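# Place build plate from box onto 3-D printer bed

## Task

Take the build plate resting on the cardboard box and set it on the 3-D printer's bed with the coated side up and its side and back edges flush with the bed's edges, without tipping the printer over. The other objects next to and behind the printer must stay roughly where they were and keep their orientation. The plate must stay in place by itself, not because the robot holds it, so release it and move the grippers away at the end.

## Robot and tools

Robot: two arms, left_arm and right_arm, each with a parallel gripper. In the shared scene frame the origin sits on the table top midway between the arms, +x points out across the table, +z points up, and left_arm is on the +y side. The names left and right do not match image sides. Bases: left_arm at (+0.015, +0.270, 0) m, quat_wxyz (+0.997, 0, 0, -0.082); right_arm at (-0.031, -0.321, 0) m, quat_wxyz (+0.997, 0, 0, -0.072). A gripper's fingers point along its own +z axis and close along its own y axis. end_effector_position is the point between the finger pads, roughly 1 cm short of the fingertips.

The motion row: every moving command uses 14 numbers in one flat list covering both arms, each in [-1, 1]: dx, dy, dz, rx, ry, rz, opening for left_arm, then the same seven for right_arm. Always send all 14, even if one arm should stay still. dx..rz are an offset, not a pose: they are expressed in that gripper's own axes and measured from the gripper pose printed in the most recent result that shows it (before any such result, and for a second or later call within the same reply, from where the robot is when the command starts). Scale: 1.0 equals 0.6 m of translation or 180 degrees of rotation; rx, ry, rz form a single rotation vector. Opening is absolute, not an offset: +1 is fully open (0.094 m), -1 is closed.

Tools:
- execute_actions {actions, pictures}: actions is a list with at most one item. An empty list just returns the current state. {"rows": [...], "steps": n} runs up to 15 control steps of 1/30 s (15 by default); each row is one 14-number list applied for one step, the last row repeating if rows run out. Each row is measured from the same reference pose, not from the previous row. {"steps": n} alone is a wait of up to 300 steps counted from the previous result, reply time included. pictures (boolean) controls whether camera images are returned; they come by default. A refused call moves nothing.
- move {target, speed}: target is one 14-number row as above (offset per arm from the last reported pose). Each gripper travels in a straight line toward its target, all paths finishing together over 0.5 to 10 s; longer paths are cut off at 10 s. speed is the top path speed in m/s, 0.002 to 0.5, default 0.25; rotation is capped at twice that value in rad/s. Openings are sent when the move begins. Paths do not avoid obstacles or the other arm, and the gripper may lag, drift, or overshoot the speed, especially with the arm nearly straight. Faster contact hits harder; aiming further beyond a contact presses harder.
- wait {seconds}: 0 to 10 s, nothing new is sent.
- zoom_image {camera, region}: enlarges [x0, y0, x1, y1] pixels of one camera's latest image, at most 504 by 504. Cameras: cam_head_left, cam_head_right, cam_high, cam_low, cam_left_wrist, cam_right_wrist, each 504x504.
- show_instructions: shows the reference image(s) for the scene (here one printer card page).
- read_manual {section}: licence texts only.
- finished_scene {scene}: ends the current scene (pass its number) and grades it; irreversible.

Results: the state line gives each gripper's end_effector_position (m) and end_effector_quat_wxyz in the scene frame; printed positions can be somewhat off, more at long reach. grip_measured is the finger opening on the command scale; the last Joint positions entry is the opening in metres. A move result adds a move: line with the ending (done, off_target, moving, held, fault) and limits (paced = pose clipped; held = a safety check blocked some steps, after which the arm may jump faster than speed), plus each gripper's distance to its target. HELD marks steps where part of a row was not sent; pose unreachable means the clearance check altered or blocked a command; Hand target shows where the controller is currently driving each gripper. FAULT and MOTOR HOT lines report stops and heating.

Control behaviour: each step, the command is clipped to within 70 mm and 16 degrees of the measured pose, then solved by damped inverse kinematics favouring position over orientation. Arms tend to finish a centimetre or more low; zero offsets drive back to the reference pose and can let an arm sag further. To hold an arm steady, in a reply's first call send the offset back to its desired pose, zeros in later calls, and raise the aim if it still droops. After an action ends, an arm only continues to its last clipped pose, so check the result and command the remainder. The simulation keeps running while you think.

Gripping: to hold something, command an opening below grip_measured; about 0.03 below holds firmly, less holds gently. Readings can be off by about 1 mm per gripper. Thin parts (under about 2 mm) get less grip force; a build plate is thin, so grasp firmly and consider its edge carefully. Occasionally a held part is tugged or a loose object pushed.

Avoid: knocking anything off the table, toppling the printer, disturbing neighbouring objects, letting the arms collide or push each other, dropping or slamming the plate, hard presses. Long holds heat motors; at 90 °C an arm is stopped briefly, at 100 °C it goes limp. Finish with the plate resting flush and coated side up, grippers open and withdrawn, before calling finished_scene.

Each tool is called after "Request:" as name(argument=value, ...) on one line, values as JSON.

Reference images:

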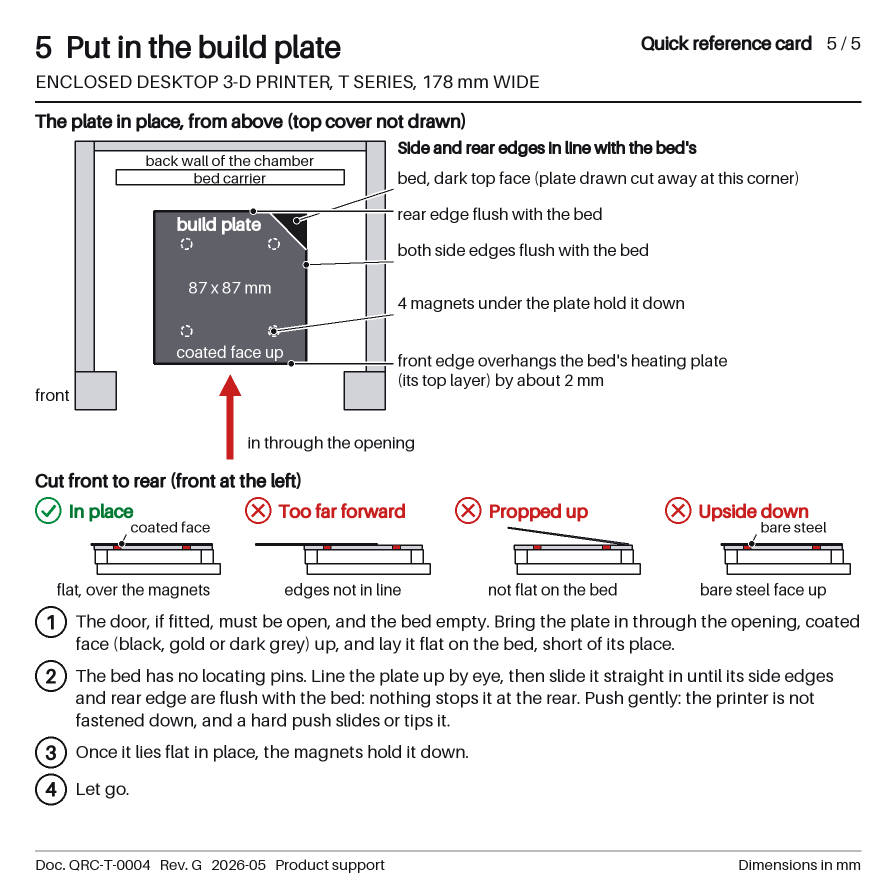

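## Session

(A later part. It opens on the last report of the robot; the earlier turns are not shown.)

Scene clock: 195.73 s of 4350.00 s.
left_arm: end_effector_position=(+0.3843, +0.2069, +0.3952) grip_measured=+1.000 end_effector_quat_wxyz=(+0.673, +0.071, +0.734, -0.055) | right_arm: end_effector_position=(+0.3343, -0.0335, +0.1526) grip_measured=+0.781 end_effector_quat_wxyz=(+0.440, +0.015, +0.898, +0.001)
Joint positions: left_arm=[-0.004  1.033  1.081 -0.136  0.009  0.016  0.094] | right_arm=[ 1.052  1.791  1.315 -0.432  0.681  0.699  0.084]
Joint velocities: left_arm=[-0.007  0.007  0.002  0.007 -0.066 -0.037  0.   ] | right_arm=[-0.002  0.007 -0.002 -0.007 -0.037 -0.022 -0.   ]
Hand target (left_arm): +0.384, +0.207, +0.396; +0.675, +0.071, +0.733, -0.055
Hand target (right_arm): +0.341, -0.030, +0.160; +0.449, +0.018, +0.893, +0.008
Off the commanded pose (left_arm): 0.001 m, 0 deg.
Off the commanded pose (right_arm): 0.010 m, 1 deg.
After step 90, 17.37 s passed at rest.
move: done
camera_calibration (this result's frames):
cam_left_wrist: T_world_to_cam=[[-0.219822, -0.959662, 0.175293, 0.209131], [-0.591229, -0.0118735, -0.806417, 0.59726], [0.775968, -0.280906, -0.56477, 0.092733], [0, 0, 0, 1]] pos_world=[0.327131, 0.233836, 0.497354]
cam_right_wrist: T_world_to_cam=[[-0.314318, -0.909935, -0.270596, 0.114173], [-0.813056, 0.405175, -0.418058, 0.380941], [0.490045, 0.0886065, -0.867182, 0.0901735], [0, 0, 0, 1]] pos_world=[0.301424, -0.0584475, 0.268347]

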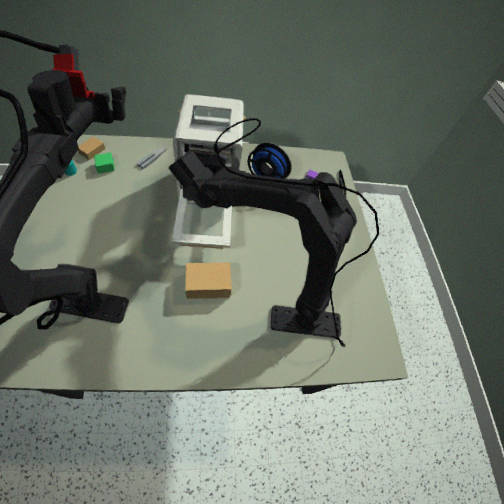

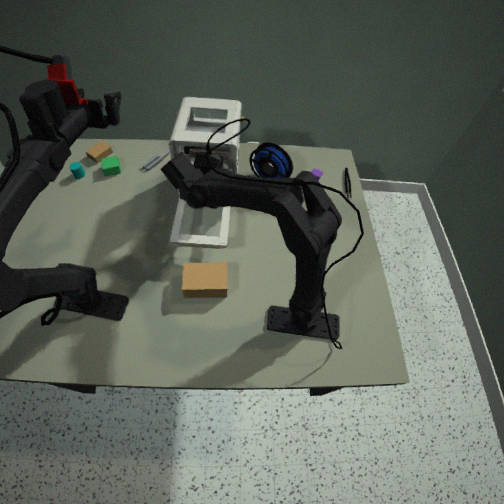

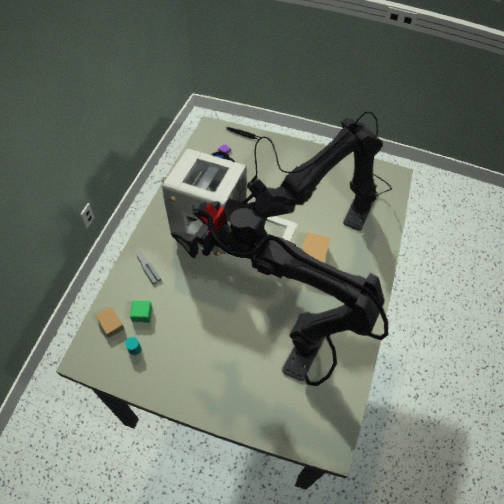

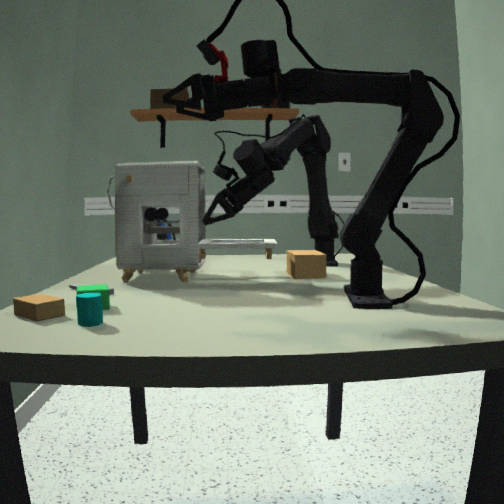

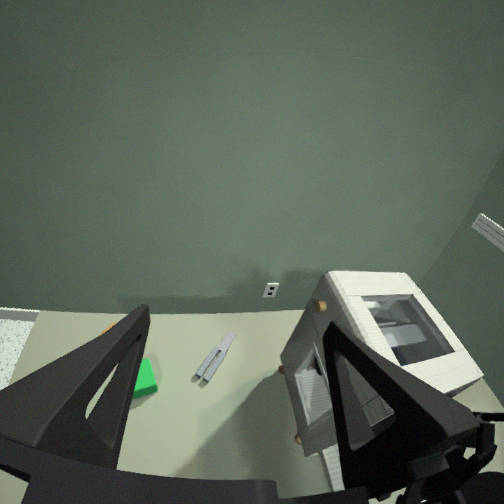

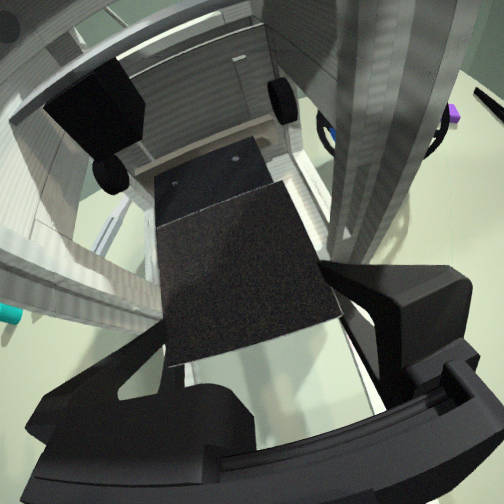

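Request:
move(target=[0,0,0,0,0,0,1, -0.0347,0.012,0.034,0,-0.033,0,0.77], speed=0.03)

Request:
zoom_image(camera="cam_low", region=[130, 140, 310, 260])

Request:
zoom_image(camera="cam_right_wrist", region=[110, 120, 370, 380])

Scene clock: 213.27 s of 4350.00 s.
left_arm: end_effector_position=(+0.3842, +0.2069, +0.3942) grip_measured=+1.000 end_effector_quat_wxyz=(+0.672, +0.071, +0.735, -0.054) | right_arm: end_effector_position=(+0.3581, -0.0216, +0.1570) grip_measured=+0.781 end_effector_quat_wxyz=(+0.478, +0.009, +0.878, +0.013)
Joint positions: left_arm=[-0.004  1.033  1.081 -0.14   0.009  0.016  0.094] | right_arm=[ 1.034  1.836  1.315 -0.265  0.699  0.611  0.084]
Joint velocities: left_arm=[ 0.012 -0.007  0.007 -0.051 -0.081 -0.007  0.   ] | right_arm=[ 0.002 -0.012  0.002  0.051 -0.022 -0.051  0.001]
Hand target (left_arm): +0.384, +0.207, +0.395; +0.673, +0.071, +0.734, -0.055
Hand target (right_arm): +0.363, -0.027, +0.156; +0.486, +0.015, +0.874, +0.001
Off the commanded pose (left_arm): 0.001 m, 0 deg.
Off the commanded pose (right_arm): 0.008 m, 2 deg.
After step 90, 12.50 s passed at rest.
move: done
camera_calibration (this result's frames):
cam_left_wrist: T_world_to_cam=[[-0.219096, -0.959784, 0.17553, 0.208961], [-0.59456, -0.01131, -0.803972, 0.596567], [0.773625, -0.28051, -0.568172, 0.0943823], [0, 0, 0, 1]] pos_world=[0.327461, 0.23378, 0.496569]
cam_right_wrist: T_world_to_cam=[[-0.27079, -0.911429, -0.309789, 0.12424], [-0.782221, 0.395901, -0.481033, 0.395902], [0.561073, 0.112064, -0.820145, 0.0489759], [0, 0, 0, 1]] pos_world=[0.315847, -0.0489903, 0.269098]

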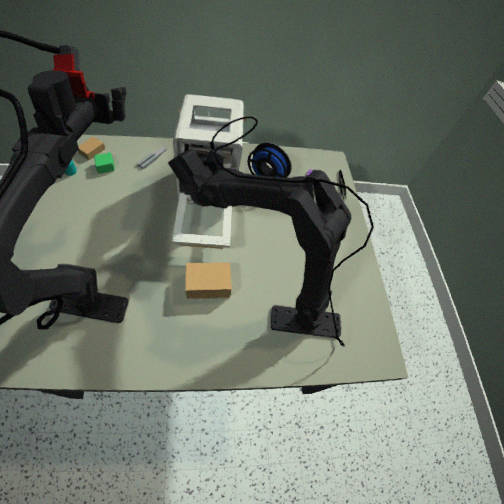

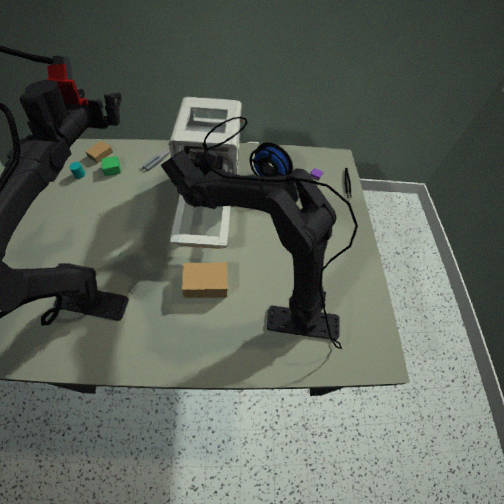

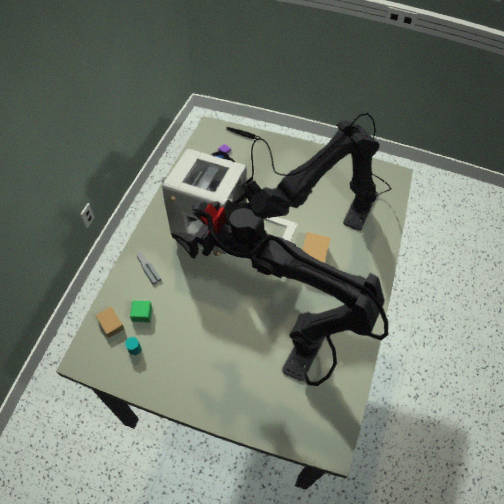

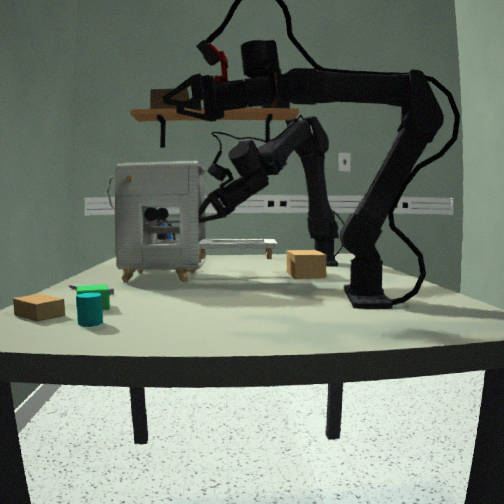

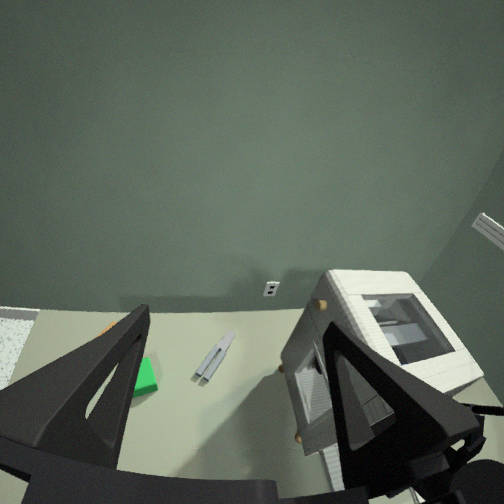

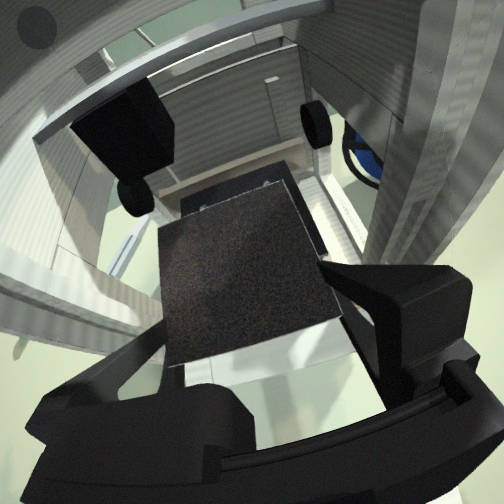

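Region (130, 140, 310, 260) of cam_low's 504x504 image, scaled by 2.800, with more detail than that image has.

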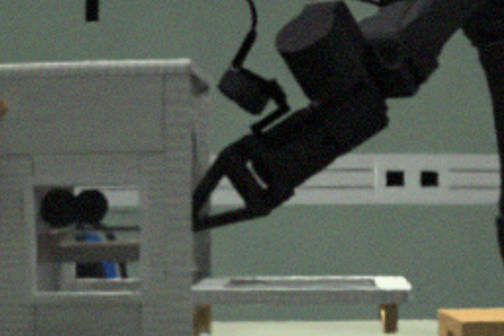

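Region (110, 120, 370, 380) of cam_right_wrist's 504x504 image, scaled by 1.938, with more detail than that image has.

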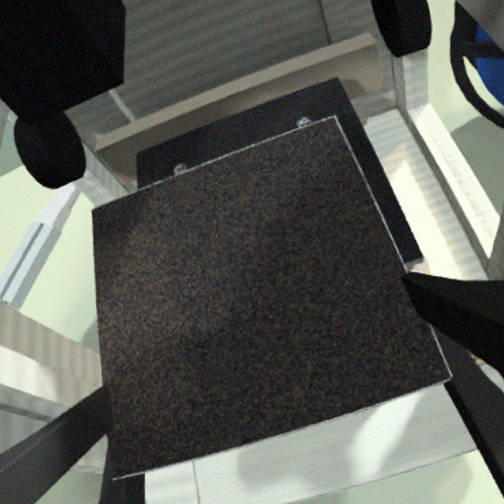

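Request:
move(target=[0,0,0,0,0,0,1, 0.009,-0.015,0.010,0.0117,0.011,0.0076,0.77], speed=0.02)

Request:
zoom_image(camera="cam_low", region=[130, 150, 250, 250])

Request:
zoom_image(camera="cam_right_wrist", region=[110, 120, 370, 380])

Scene clock: 221.27 s of 4350.00 s.
left_arm: end_effector_position=(+0.3841, +0.2069, +0.3932) grip_measured=+1.000 end_effector_quat_wxyz=(+0.670, +0.071, +0.737, -0.054) | right_arm: end_effector_position=(+0.3566, -0.0280, +0.1515) grip_measured=+0.781 end_effector_quat_wxyz=(+0.467, +0.025, +0.884, +0.011)
Joint positions: left_arm=[-0.004  1.033  1.081 -0.144  0.009  0.016  0.094] | right_arm=[ 1.026  1.836  1.315 -0.301  0.695  0.656  0.084]
Joint velocities: left_arm=[ 0.002  0.007 -0.002  0.007  0.007 -0.007  0.   ] | right_arm=[ 0.002 -0.002  0.002 -0.051 -0.022 -0.022  0.001]
Hand target (left_arm): +0.384, +0.207, +0.394; +0.672, +0.071, +0.735, -0.054
Hand target (right_arm): +0.360, -0.031, +0.149; +0.463, +0.029, +0.886, +0.003
Off the commanded pose (left_arm): 0.001 m, 0 deg.
Off the commanded pose (right_arm): 0.005 m, 1 deg.
After step 90, 3.33 s passed at rest.
move: done
camera_calibration (this result's frames):
cam_left_wrist: T_world_to_cam=[[-0.218369, -0.959907, 0.175763, 0.208792], [-0.597882, -0.0107483, -0.801512, 0.595867], [0.771267, -0.280111, -0.571564, 0.0960288], [0, 0, 0, 1]] pos_world=[0.327788, 0.233724, 0.495783]
cam_right_wrist: T_world_to_cam=[[-0.304973, -0.899778, -0.312074, 0.129121], [-0.782181, 0.423587, -0.456911, 0.39174], [0.543309, 0.104753, -0.832972, 0.0540881], [0, 0, 0, 1]] pos_world=[0.316403, -0.0554218, 0.264339]

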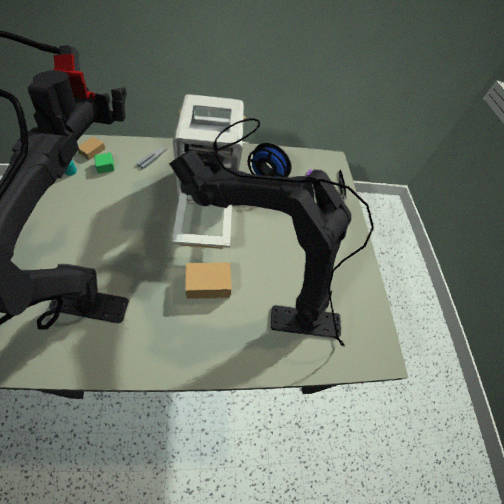

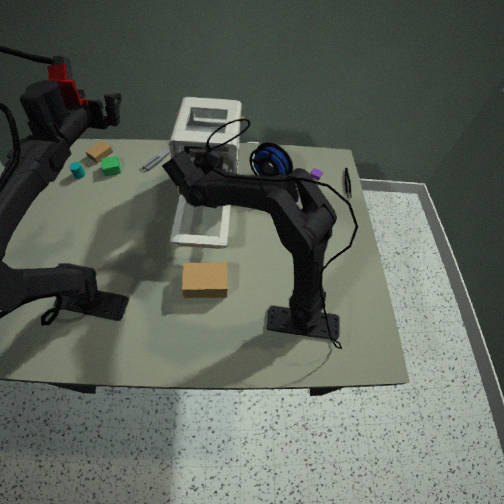

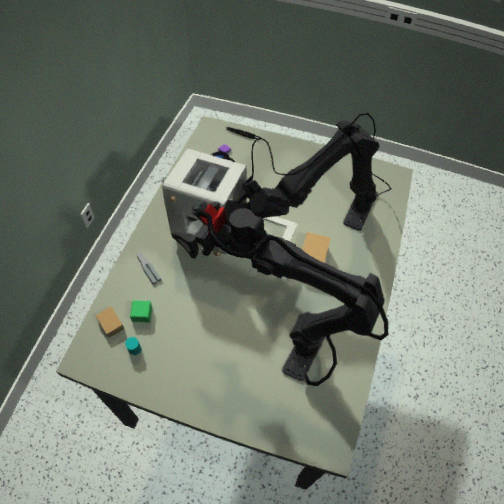

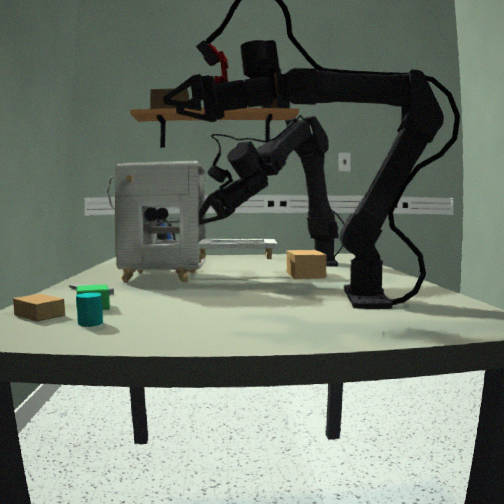

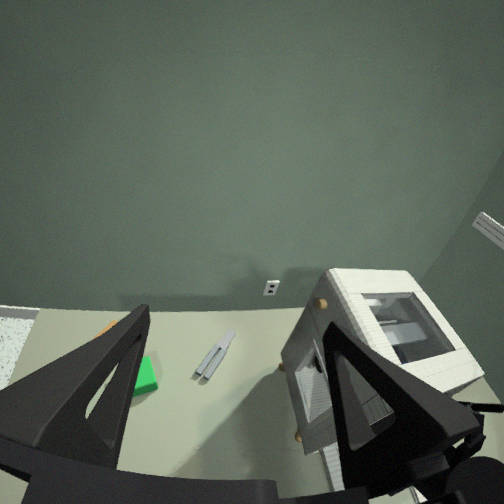

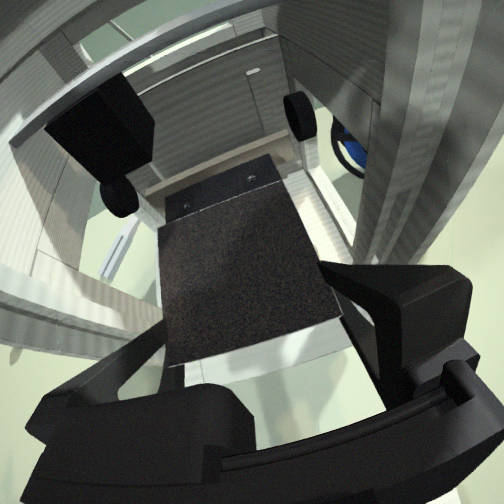

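Region (130, 150, 250, 250) of cam_low's 504x504 image, scaled by 4.200, with more detail than that image has.

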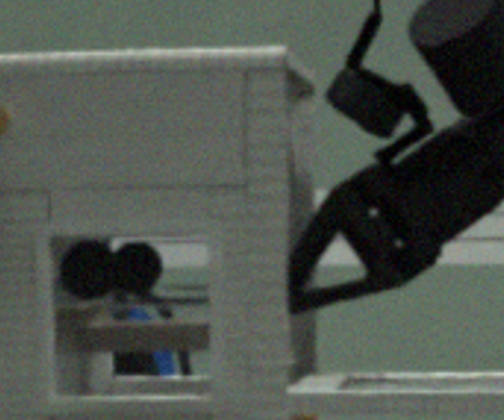

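Region (110, 120, 370, 380) of cam_right_wrist's 504x504 image, scaled by 1.938, with more detail than that image has.

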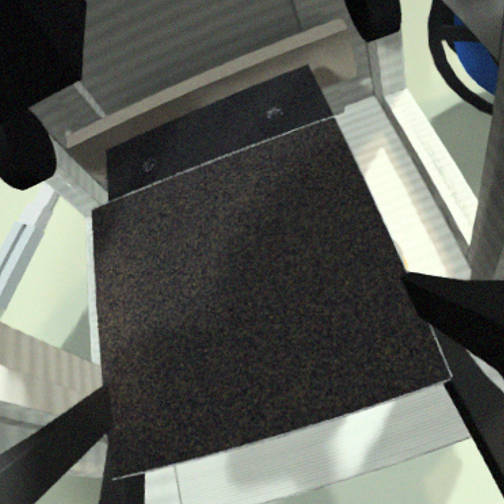

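Request:
move(target=[0,0,0,0,0,0,1, 0.006,-0.001,0.012,0.003,0.017,-0.0045,0.77], speed=0.015)

Request:
zoom_image(camera="cam_low", region=[130, 150, 250, 250])

Request:
zoom_image(camera="cam_right_wrist", region=[110, 120, 370, 380])

Scene clock: 229.93 s of 4350.00 s.
left_arm: end_effector_position=(+0.3840, +0.2069, +0.3921) grip_measured=+1.000 end_effector_quat_wxyz=(+0.669, +0.071, +0.738, -0.054) | right_arm: end_effector_position=(+0.3574, -0.0265, +0.1462) grip_measured=+0.781 end_effector_quat_wxyz=(+0.450, +0.018, +0.893, +0.010)
Joint positions: left_arm=[-0.004  1.033  1.081 -0.148  0.009  0.016  0.094] | right_arm=[ 1.018  1.853  1.345 -0.347  0.662  0.657  0.084]
Joint velocities: left_arm=[ 0.012 -0.007  0.002 -0.095 -0.037 -0.066  0.   ] | right_arm=[-0.002 -0.027 -0.007  0.007  0.007  0.051 -0.001]
Hand target (left_arm): +0.384, +0.207, +0.393; +0.670, +0.071, +0.737, -0.054
Hand target (right_arm): +0.361, -0.029, +0.144; +0.444, +0.021, +0.896, +0.004
Off the commanded pose (left_arm): 0.001 m, 0 deg.
Off the commanded pose (right_arm): 0.004 m, 1 deg.
After step 90, 3.60 s passed at rest.
move: done
camera_calibration (this result's frames):
cam_left_wrist: T_world_to_cam=[[-0.217642, -0.96003, 0.175993, 0.208625], [-0.601193, -0.0101884, -0.799039, 0.59516], [0.768895, -0.27971, -0.574946, 0.0976725], [0, 0, 0, 1]] pos_world=[0.328111, 0.23367, 0.494996]
cam_right_wrist: T_world_to_cam=[[-0.305635, -0.906131, -0.292426, 0.126279], [-0.804883, 0.409954, -0.42907, 0.392935], [0.508675, 0.10423, -0.854626, 0.064594], [0, 0, 0, 1]] pos_world=[0.322005, -0.0533926, 0.260727]

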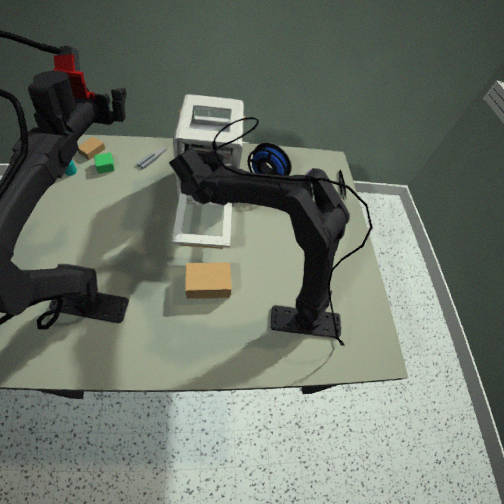

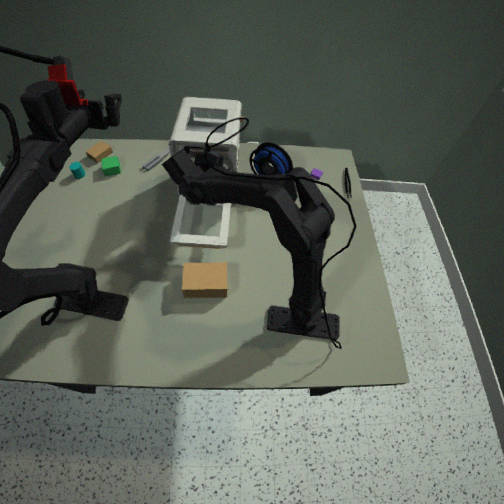

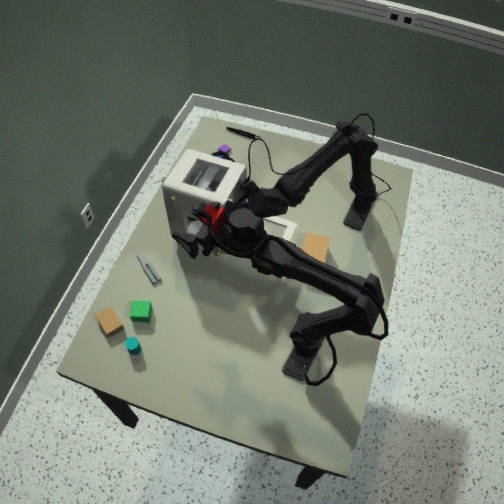

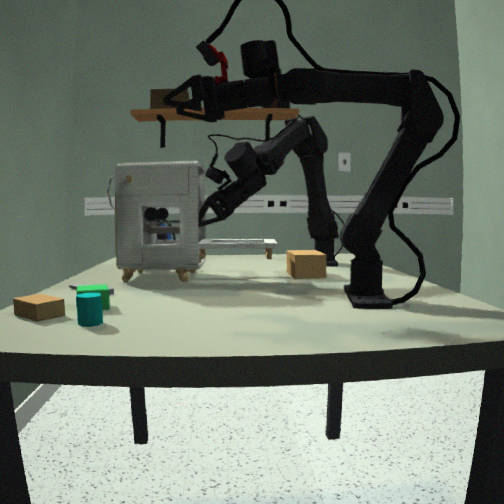

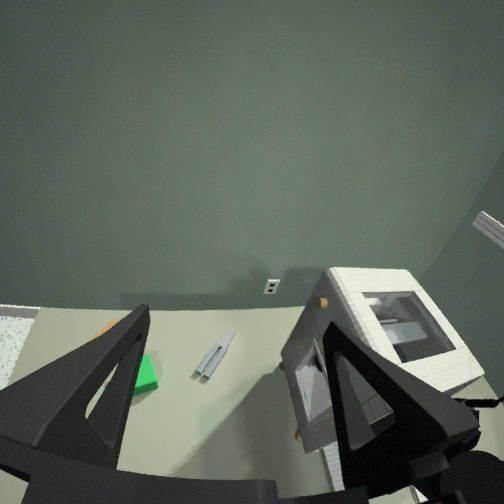

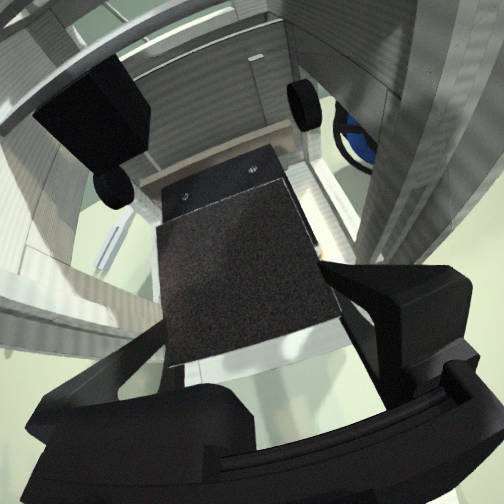

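Region (130, 150, 250, 250) of cam_low's 504x504 image, scaled by 4.200, with more detail than that image has.

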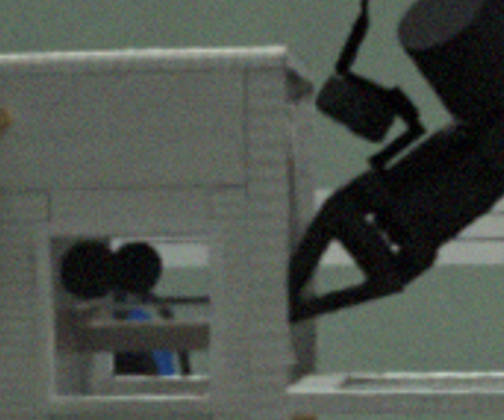

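Region (110, 120, 370, 380) of cam_right_wrist's 504x504 image, scaled by 1.938, with more detail than that image has.

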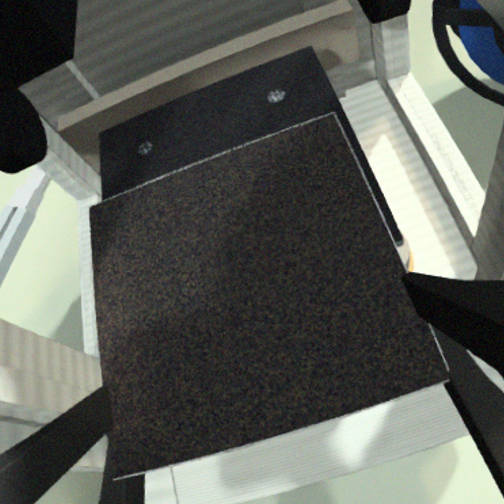

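Request:
move(target=[0,0,0,0,0,0,1, 0.0,-0.007,0.0,0.004,0,0.003,0.77], speed=0.01)

Request:
zoom_image(camera="cam_right_wrist", region=[110, 120, 370, 380])

Scene clock: 233.60 s of 4350.00 s.
left_arm: end_effector_position=(+0.3839, +0.2070, +0.3910) grip_measured=+1.000 end_effector_quat_wxyz=(+0.667, +0.071, +0.740, -0.054) | right_arm: end_effector_position=(+0.3573, -0.0264, +0.1461) grip_measured=+0.781 end_effector_quat_wxyz=(+0.450, +0.019, +0.893, +0.010)
Joint positions: left_arm=[-0.004  1.033  1.081 -0.153  0.009  0.016  0.094] | right_arm=[ 1.018  1.853  1.345 -0.347  0.662  0.66   0.084]
Joint velocities: left_arm=[-0.017  0.007 -0.017 -0.051 -0.095  0.125  0.   ] | right_arm=[ 0.007  0.017  0.002 -0.007 -0.125 -0.022  0.001]
Hand target (left_arm): +0.384, +0.207, +0.392; +0.669, +0.071, +0.738, -0.054
Hand target (right_arm): +0.357, -0.031, +0.146; +0.450, +0.024, +0.893, +0.006
Off the commanded pose (left_arm): 0.001 m, 0 deg.
Off the commanded pose (right_arm): 0.004 m, 1 deg.
move: done
camera_calibration (this result's frames):
cam_left_wrist: T_world_to_cam=[[-0.216847, -0.960165, 0.176241, 0.208443], [-0.604793, -0.00957945, -0.796325, 0.594381], [0.766292, -0.27927, -0.578624, 0.0994624], [0, 0, 0, 1]] pos_world=[0.32846, 0.233611, 0.494135]
cam_right_wrist: T_world_to_cam=[[-0.307192, -0.904963, -0.294405, 0.127119], [-0.804441, 0.412219, -0.427727, 0.39255], [0.508437, 0.105437, -0.85462, 0.0646687], [0, 0, 0, 1]] pos_world=[0.321954, -0.0535969, 0.260596]

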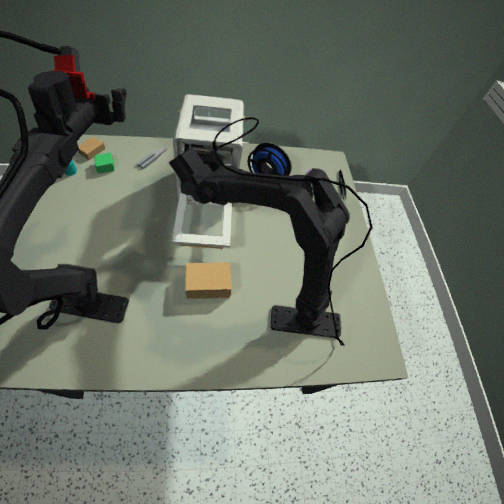

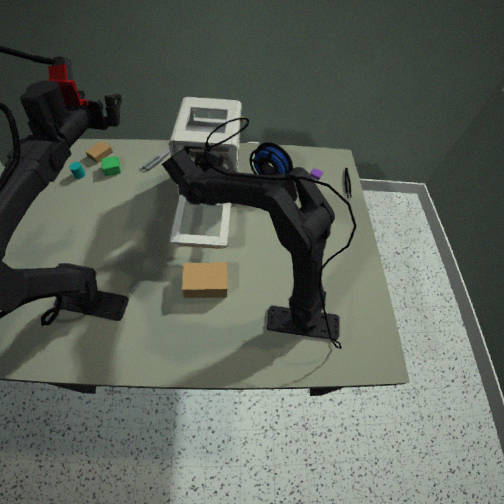

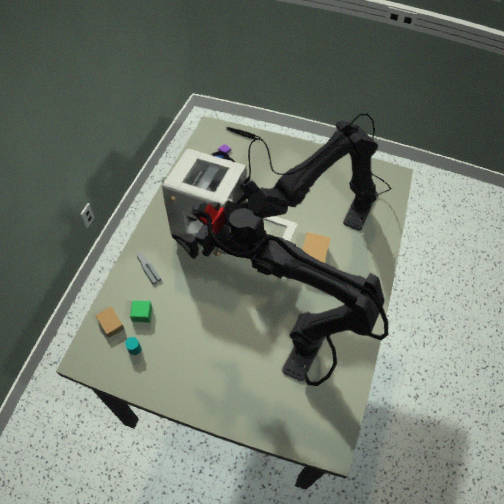

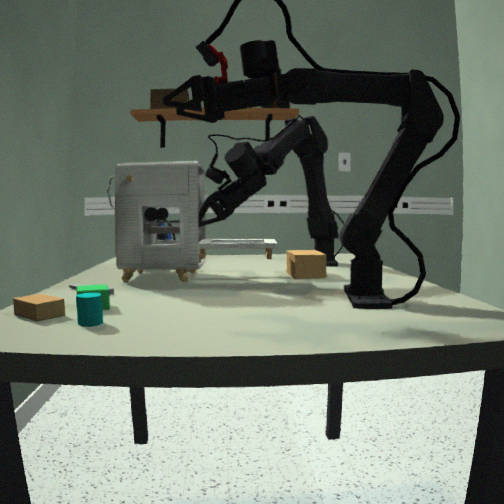

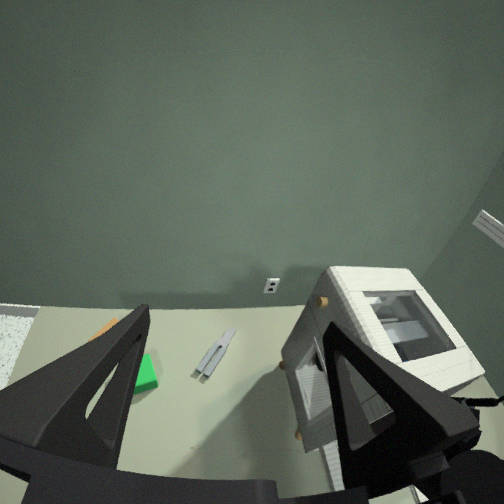

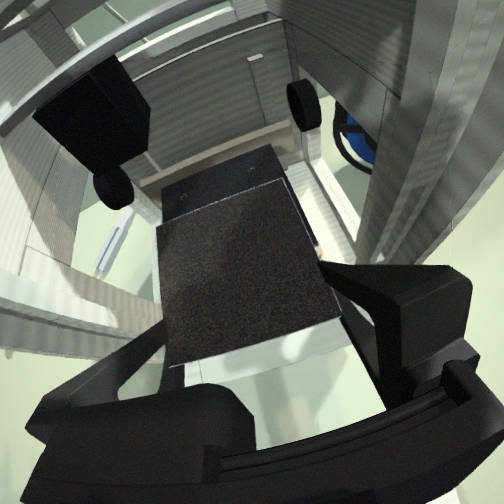

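Region (110, 120, 370, 380) of cam_right_wrist's 504x504 image, scaled by 1.938, with more detail than that image has.

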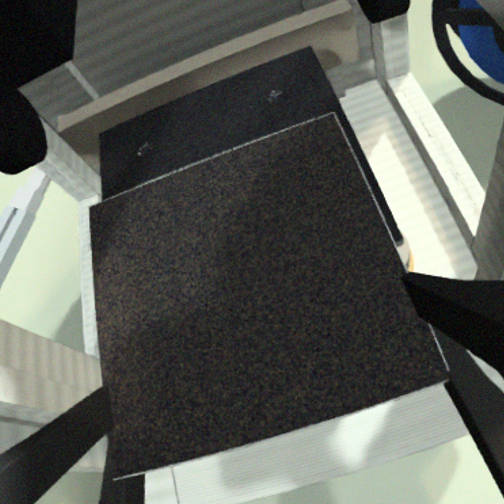

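Request:
move(target=[0,0,0,0,0,0,1, -0.005,-0.010,0.0063,0.0041,0,0.003,0.77], speed=0.01)

Request:
zoom_image(camera="cam_right_wrist", region=[110, 120, 370, 380])

Scene clock: 239.20 s of 4350.00 s.
left_arm: end_effector_position=(+0.3837, +0.2070, +0.3900) grip_measured=+1.000 end_effector_quat_wxyz=(+0.665, +0.071, +0.741, -0.054) | right_arm: end_effector_position=(+0.3590, -0.0287, +0.1461) grip_measured=+0.781 end_effector_quat_wxyz=(+0.450, +0.022, +0.893, +0.009)
Joint positions: left_arm=[-0.004  1.033  1.081 -0.157  0.009  0.016  0.094] | right_arm=[ 1.012  1.853  1.345 -0.347  0.662  0.66   0.084]
Joint velocities: left_arm=[-0.002 -0.022 -0.002 -0.007  0.081  0.022  0.   ] | right_arm=[-0.012 -0.002 -0.002  0.007 -0.022 -0.007 -0.   ]
Hand target (left_arm): +0.384, +0.207, +0.391; +0.667, +0.071, +0.740, -0.054
Hand target (right_arm): +0.362, -0.033, +0.146; +0.450, +0.026, +0.893, +0.007
Off the commanded pose (left_arm): 0.001 m, 0 deg.
Off the commanded pose (right_arm): 0.005 m, 1 deg.
After step 90, 1.60 s passed at rest.
move: done
camera_calibration (this result's frames):
cam_left_wrist: T_world_to_cam=[[-0.216117, -0.960288, 0.176465, 0.208278], [-0.608083, -0.00902311, -0.793822, 0.593659], [0.763891, -0.278864, -0.581985, 0.1011], [0, 0, 0, 1]] pos_world=[0.328777, 0.233557, 0.493345]
cam_right_wrist: T_world_to_cam=[[-0.31257, -0.903029, -0.294682, 0.127646], [-0.801974, 0.417129, -0.4276, 0.394054], [0.509056, 0.102672, -0.854588, 0.0637443], [0, 0, 0, 1]] pos_world=[0.32347, -0.0556482, 0.260588]

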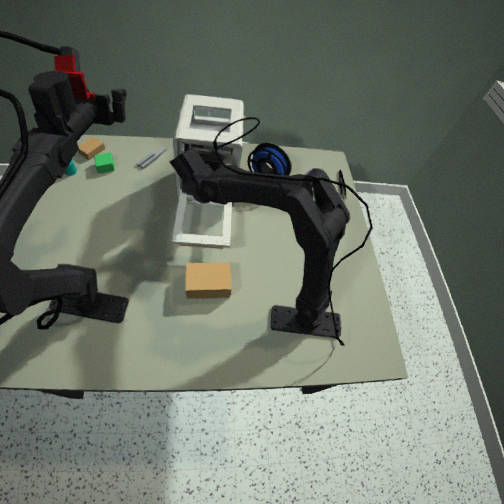

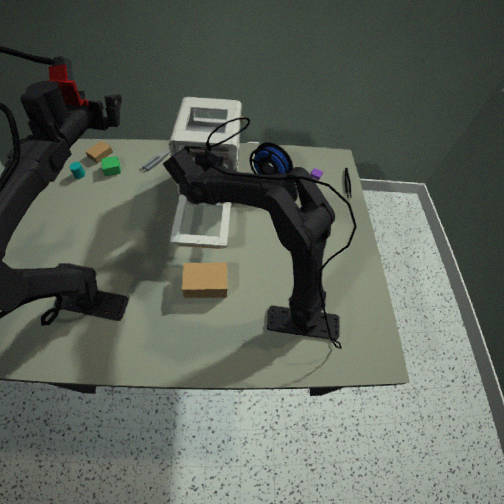

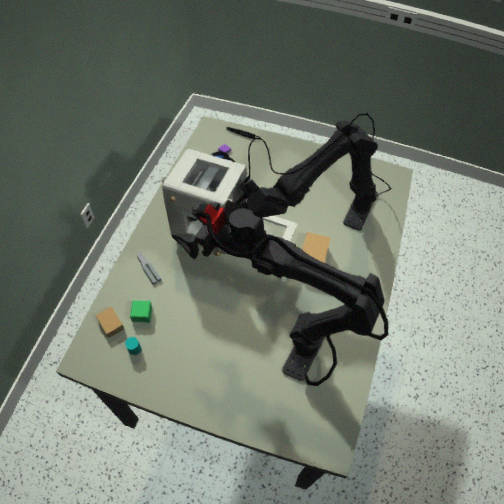

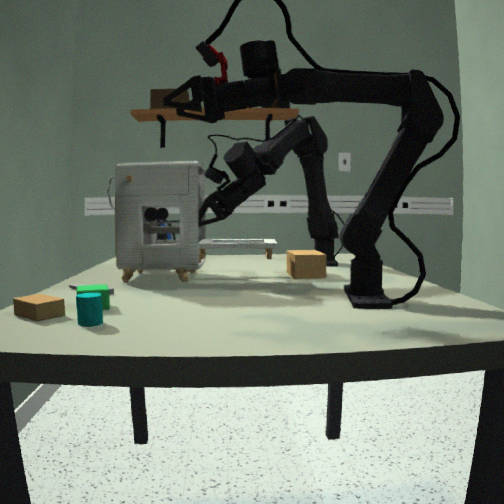

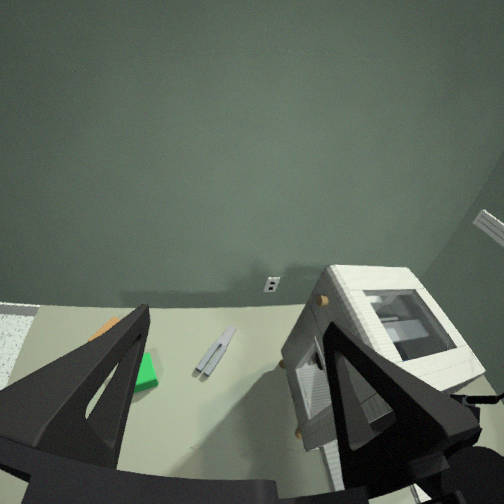

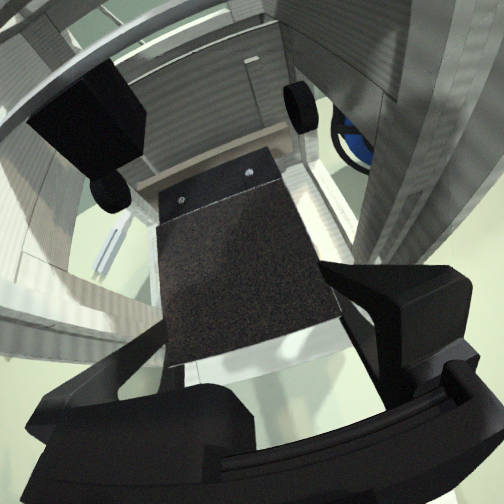

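Region (110, 120, 370, 380) of cam_right_wrist's 504x504 image, scaled by 1.938, with more detail than that image has.

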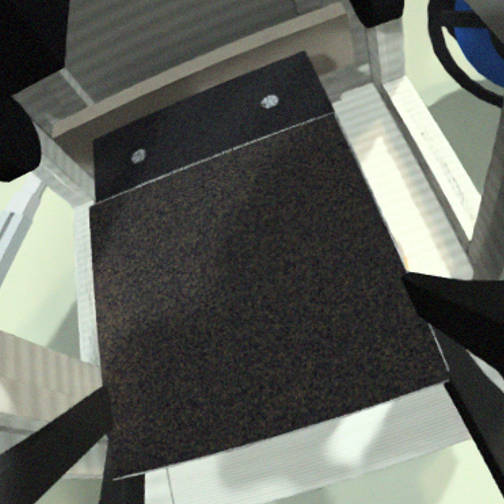

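Request:
execute_actions(actions=[{"rows":[[0,0,0,0,0,0,1, 0,0,0,0,0,0,0.8],[0,0,0,0,0,0,1, 0,0,0,0,0,0,0.82],[0,0,0,0,0,0,1, 0,0,0,0,0,0,0.84],[0,0,0,0,0,0,1, 0,0,0,0,0,0,0.86],[0,0,0,0,0,0,1, 0,0,0,0,0,0,0.88],[0,0,0,0,0,0,1, 0,0,0,0,0,0,0.92],[0,0,0,0,0,0,1, 0,0,0,0,0,0,1]],"steps":15}], pictures=false)

Request:
move(target=[0,0,0,0,0,0,1, 0.045,0.003,-0.065,0,0,0,1], speed=0.04)

Request:
zoom_image(camera="cam_right_wrist", region=[110, 90, 370, 350])

Scene clock: 245.87 s of 4350.00 s.
left_arm: end_effector_position=(+0.3836, +0.2070, +0.3889) grip_measured=+1.000 end_effector_quat_wxyz=(+0.664, +0.071, +0.743, -0.054) | right_arm: end_effector_position=(+0.3590, -0.0286, +0.1460) grip_measured=+1.000 end_effector_quat_wxyz=(+0.449, +0.021, +0.893, +0.009)
Joint positions: left_arm=[-0.004  1.033  1.081 -0.161  0.009  0.016  0.094] | right_arm=[ 1.012  1.853  1.345 -0.347  0.661  0.66   0.094]
Joint velocities: left_arm=[-0.002  0.007  0.002  0.007 -0.022  0.007  0.   ] | right_arm=[ 0.002  0.002 -0.007  0.051 -0.051 -0.081  0.   ]
Hand target (left_arm): +0.384, +0.207, +0.390; +0.665, +0.071, +0.741, -0.054
Hand target (right_arm): +0.359, -0.029, +0.146; +0.450, +0.022, +0.893, +0.009
Off the commanded pose (left_arm): 0.001 m, 0 deg.
Off the commanded pose (right_arm): 0.000 m, 0 deg.
Steps of this call (steps 1 to 90: nothing new was sent; then 3.17 s passed at rest; steps 91 to 105: all 15 steps of this action). Readings (end_effector_position):
91: left_arm (+0.3837, +0.2070, +0.3899) | right_arm (+0.3590, -0.0287, +0.1461)
92: left_arm (+0.3837, +0.2070, +0.3897) | right_arm (+0.3590, -0.0287, +0.1461)
94: left_arm (+0.3837, +0.2070, +0.3894) | right_arm (+0.3590, -0.0286, +0.1460)
98: left_arm (+0.3836, +0.2070, +0.3890) | right_arm (+0.3590, -0.0286, +0.1460)
105: the state above

Scene clock: 247.60 s of 4350.00 s.
left_arm: end_effector_position=(+0.3835, +0.2070, +0.3878) grip_measured=+1.000 end_effector_quat_wxyz=(+0.662, +0.072, +0.744, -0.054) | right_arm: end_effector_position=(+0.3170, -0.0175, +0.1476) grip_measured=+1.000 end_effector_quat_wxyz=(+0.449, +0.023, +0.893, +0.024)
Joint positions: left_arm=[-0.004  1.033  1.081 -0.166  0.009  0.016  0.094] | right_arm=[ 1.112  1.785  1.272 -0.385  0.706  0.762  0.094]
Joint velocities: left_arm=[ 0.007  0.007  0.002 -0.051  0.051 -0.051  0.   ] | right_arm=[ 0.002 -0.007 -0.002 -0.022 -0.022 -0.066  0.   ]
Hand target (left_arm): +0.384, +0.207, +0.389; +0.664, +0.071, +0.743, -0.054
Hand target (right_arm): +0.312, -0.025, +0.148; +0.449, +0.022, +0.893, +0.010
Off the commanded pose (left_arm): 0.001 m, 0 deg.
Off the commanded pose (right_arm): 0.010 m, 2 deg.
move: done
camera_calibration (this result's frames):
cam_left_wrist: T_world_to_cam=[[-0.214588, -0.960547, 0.176923, 0.207937], [-0.614927, -0.00786554, -0.788545, 0.592129], [0.758826, -0.278007, -0.588979, 0.104515], [0, 0, 0, 1]] pos_world=[0.329429, 0.233447, 0.491688]
cam_right_wrist: T_world_to_cam=[[-0.302036, -0.898233, -0.319298, 0.125457], [-0.806698, 0.419294, -0.41645, 0.356265], [0.507949, 0.131794, -0.851245, 0.0856378], [0, 0, 0, 1]] pos_world=[0.281791, -0.0479762, 0.261323]

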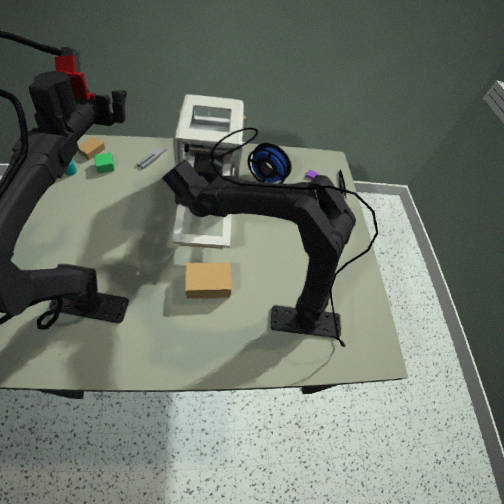

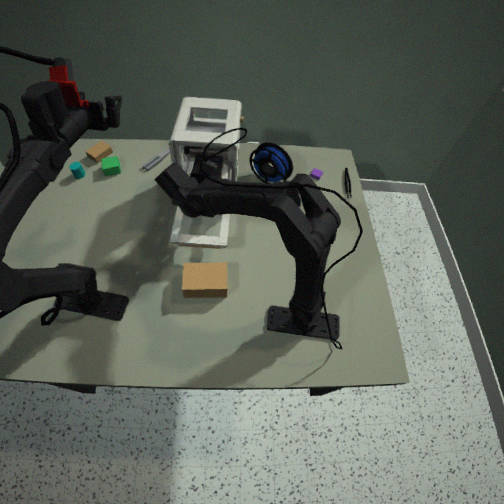

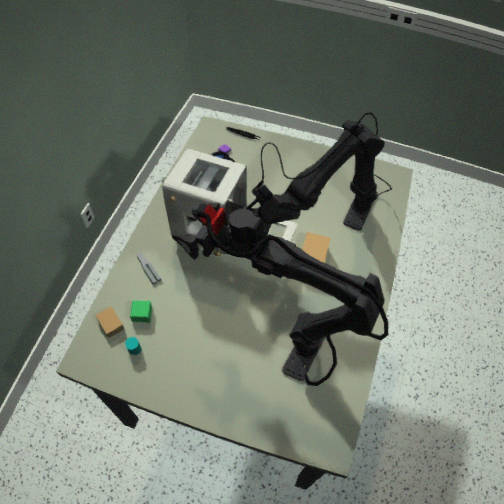

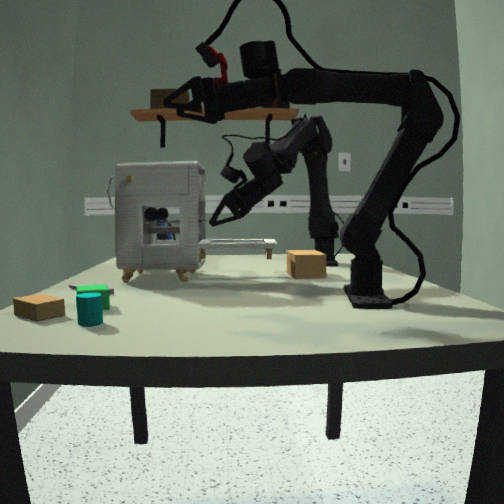

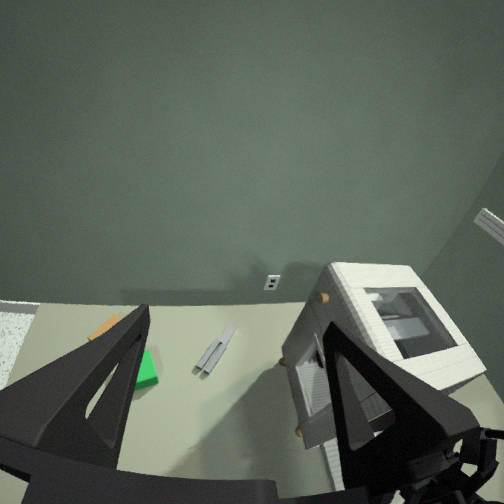

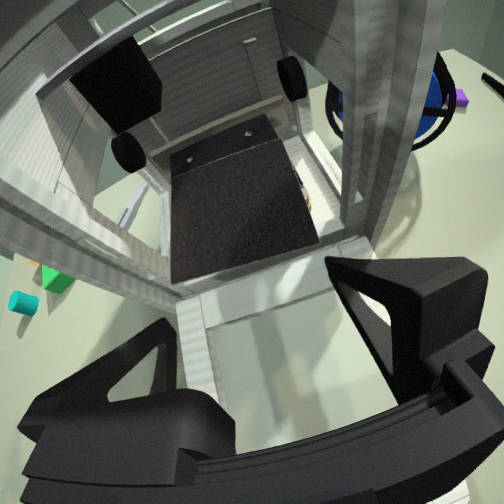

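Region (110, 90, 370, 350) of cam_right_wrist's 504x504 image, scaled by 1.938, with more detail than that image has.

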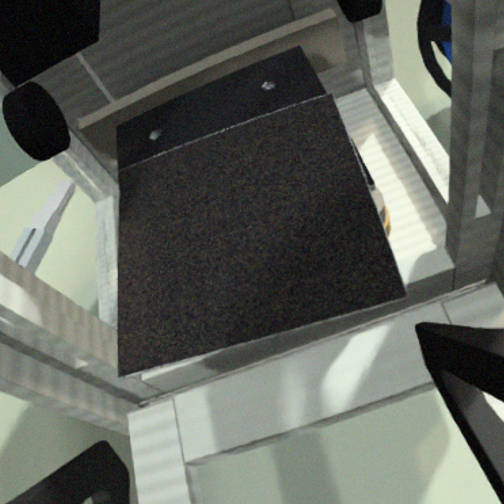

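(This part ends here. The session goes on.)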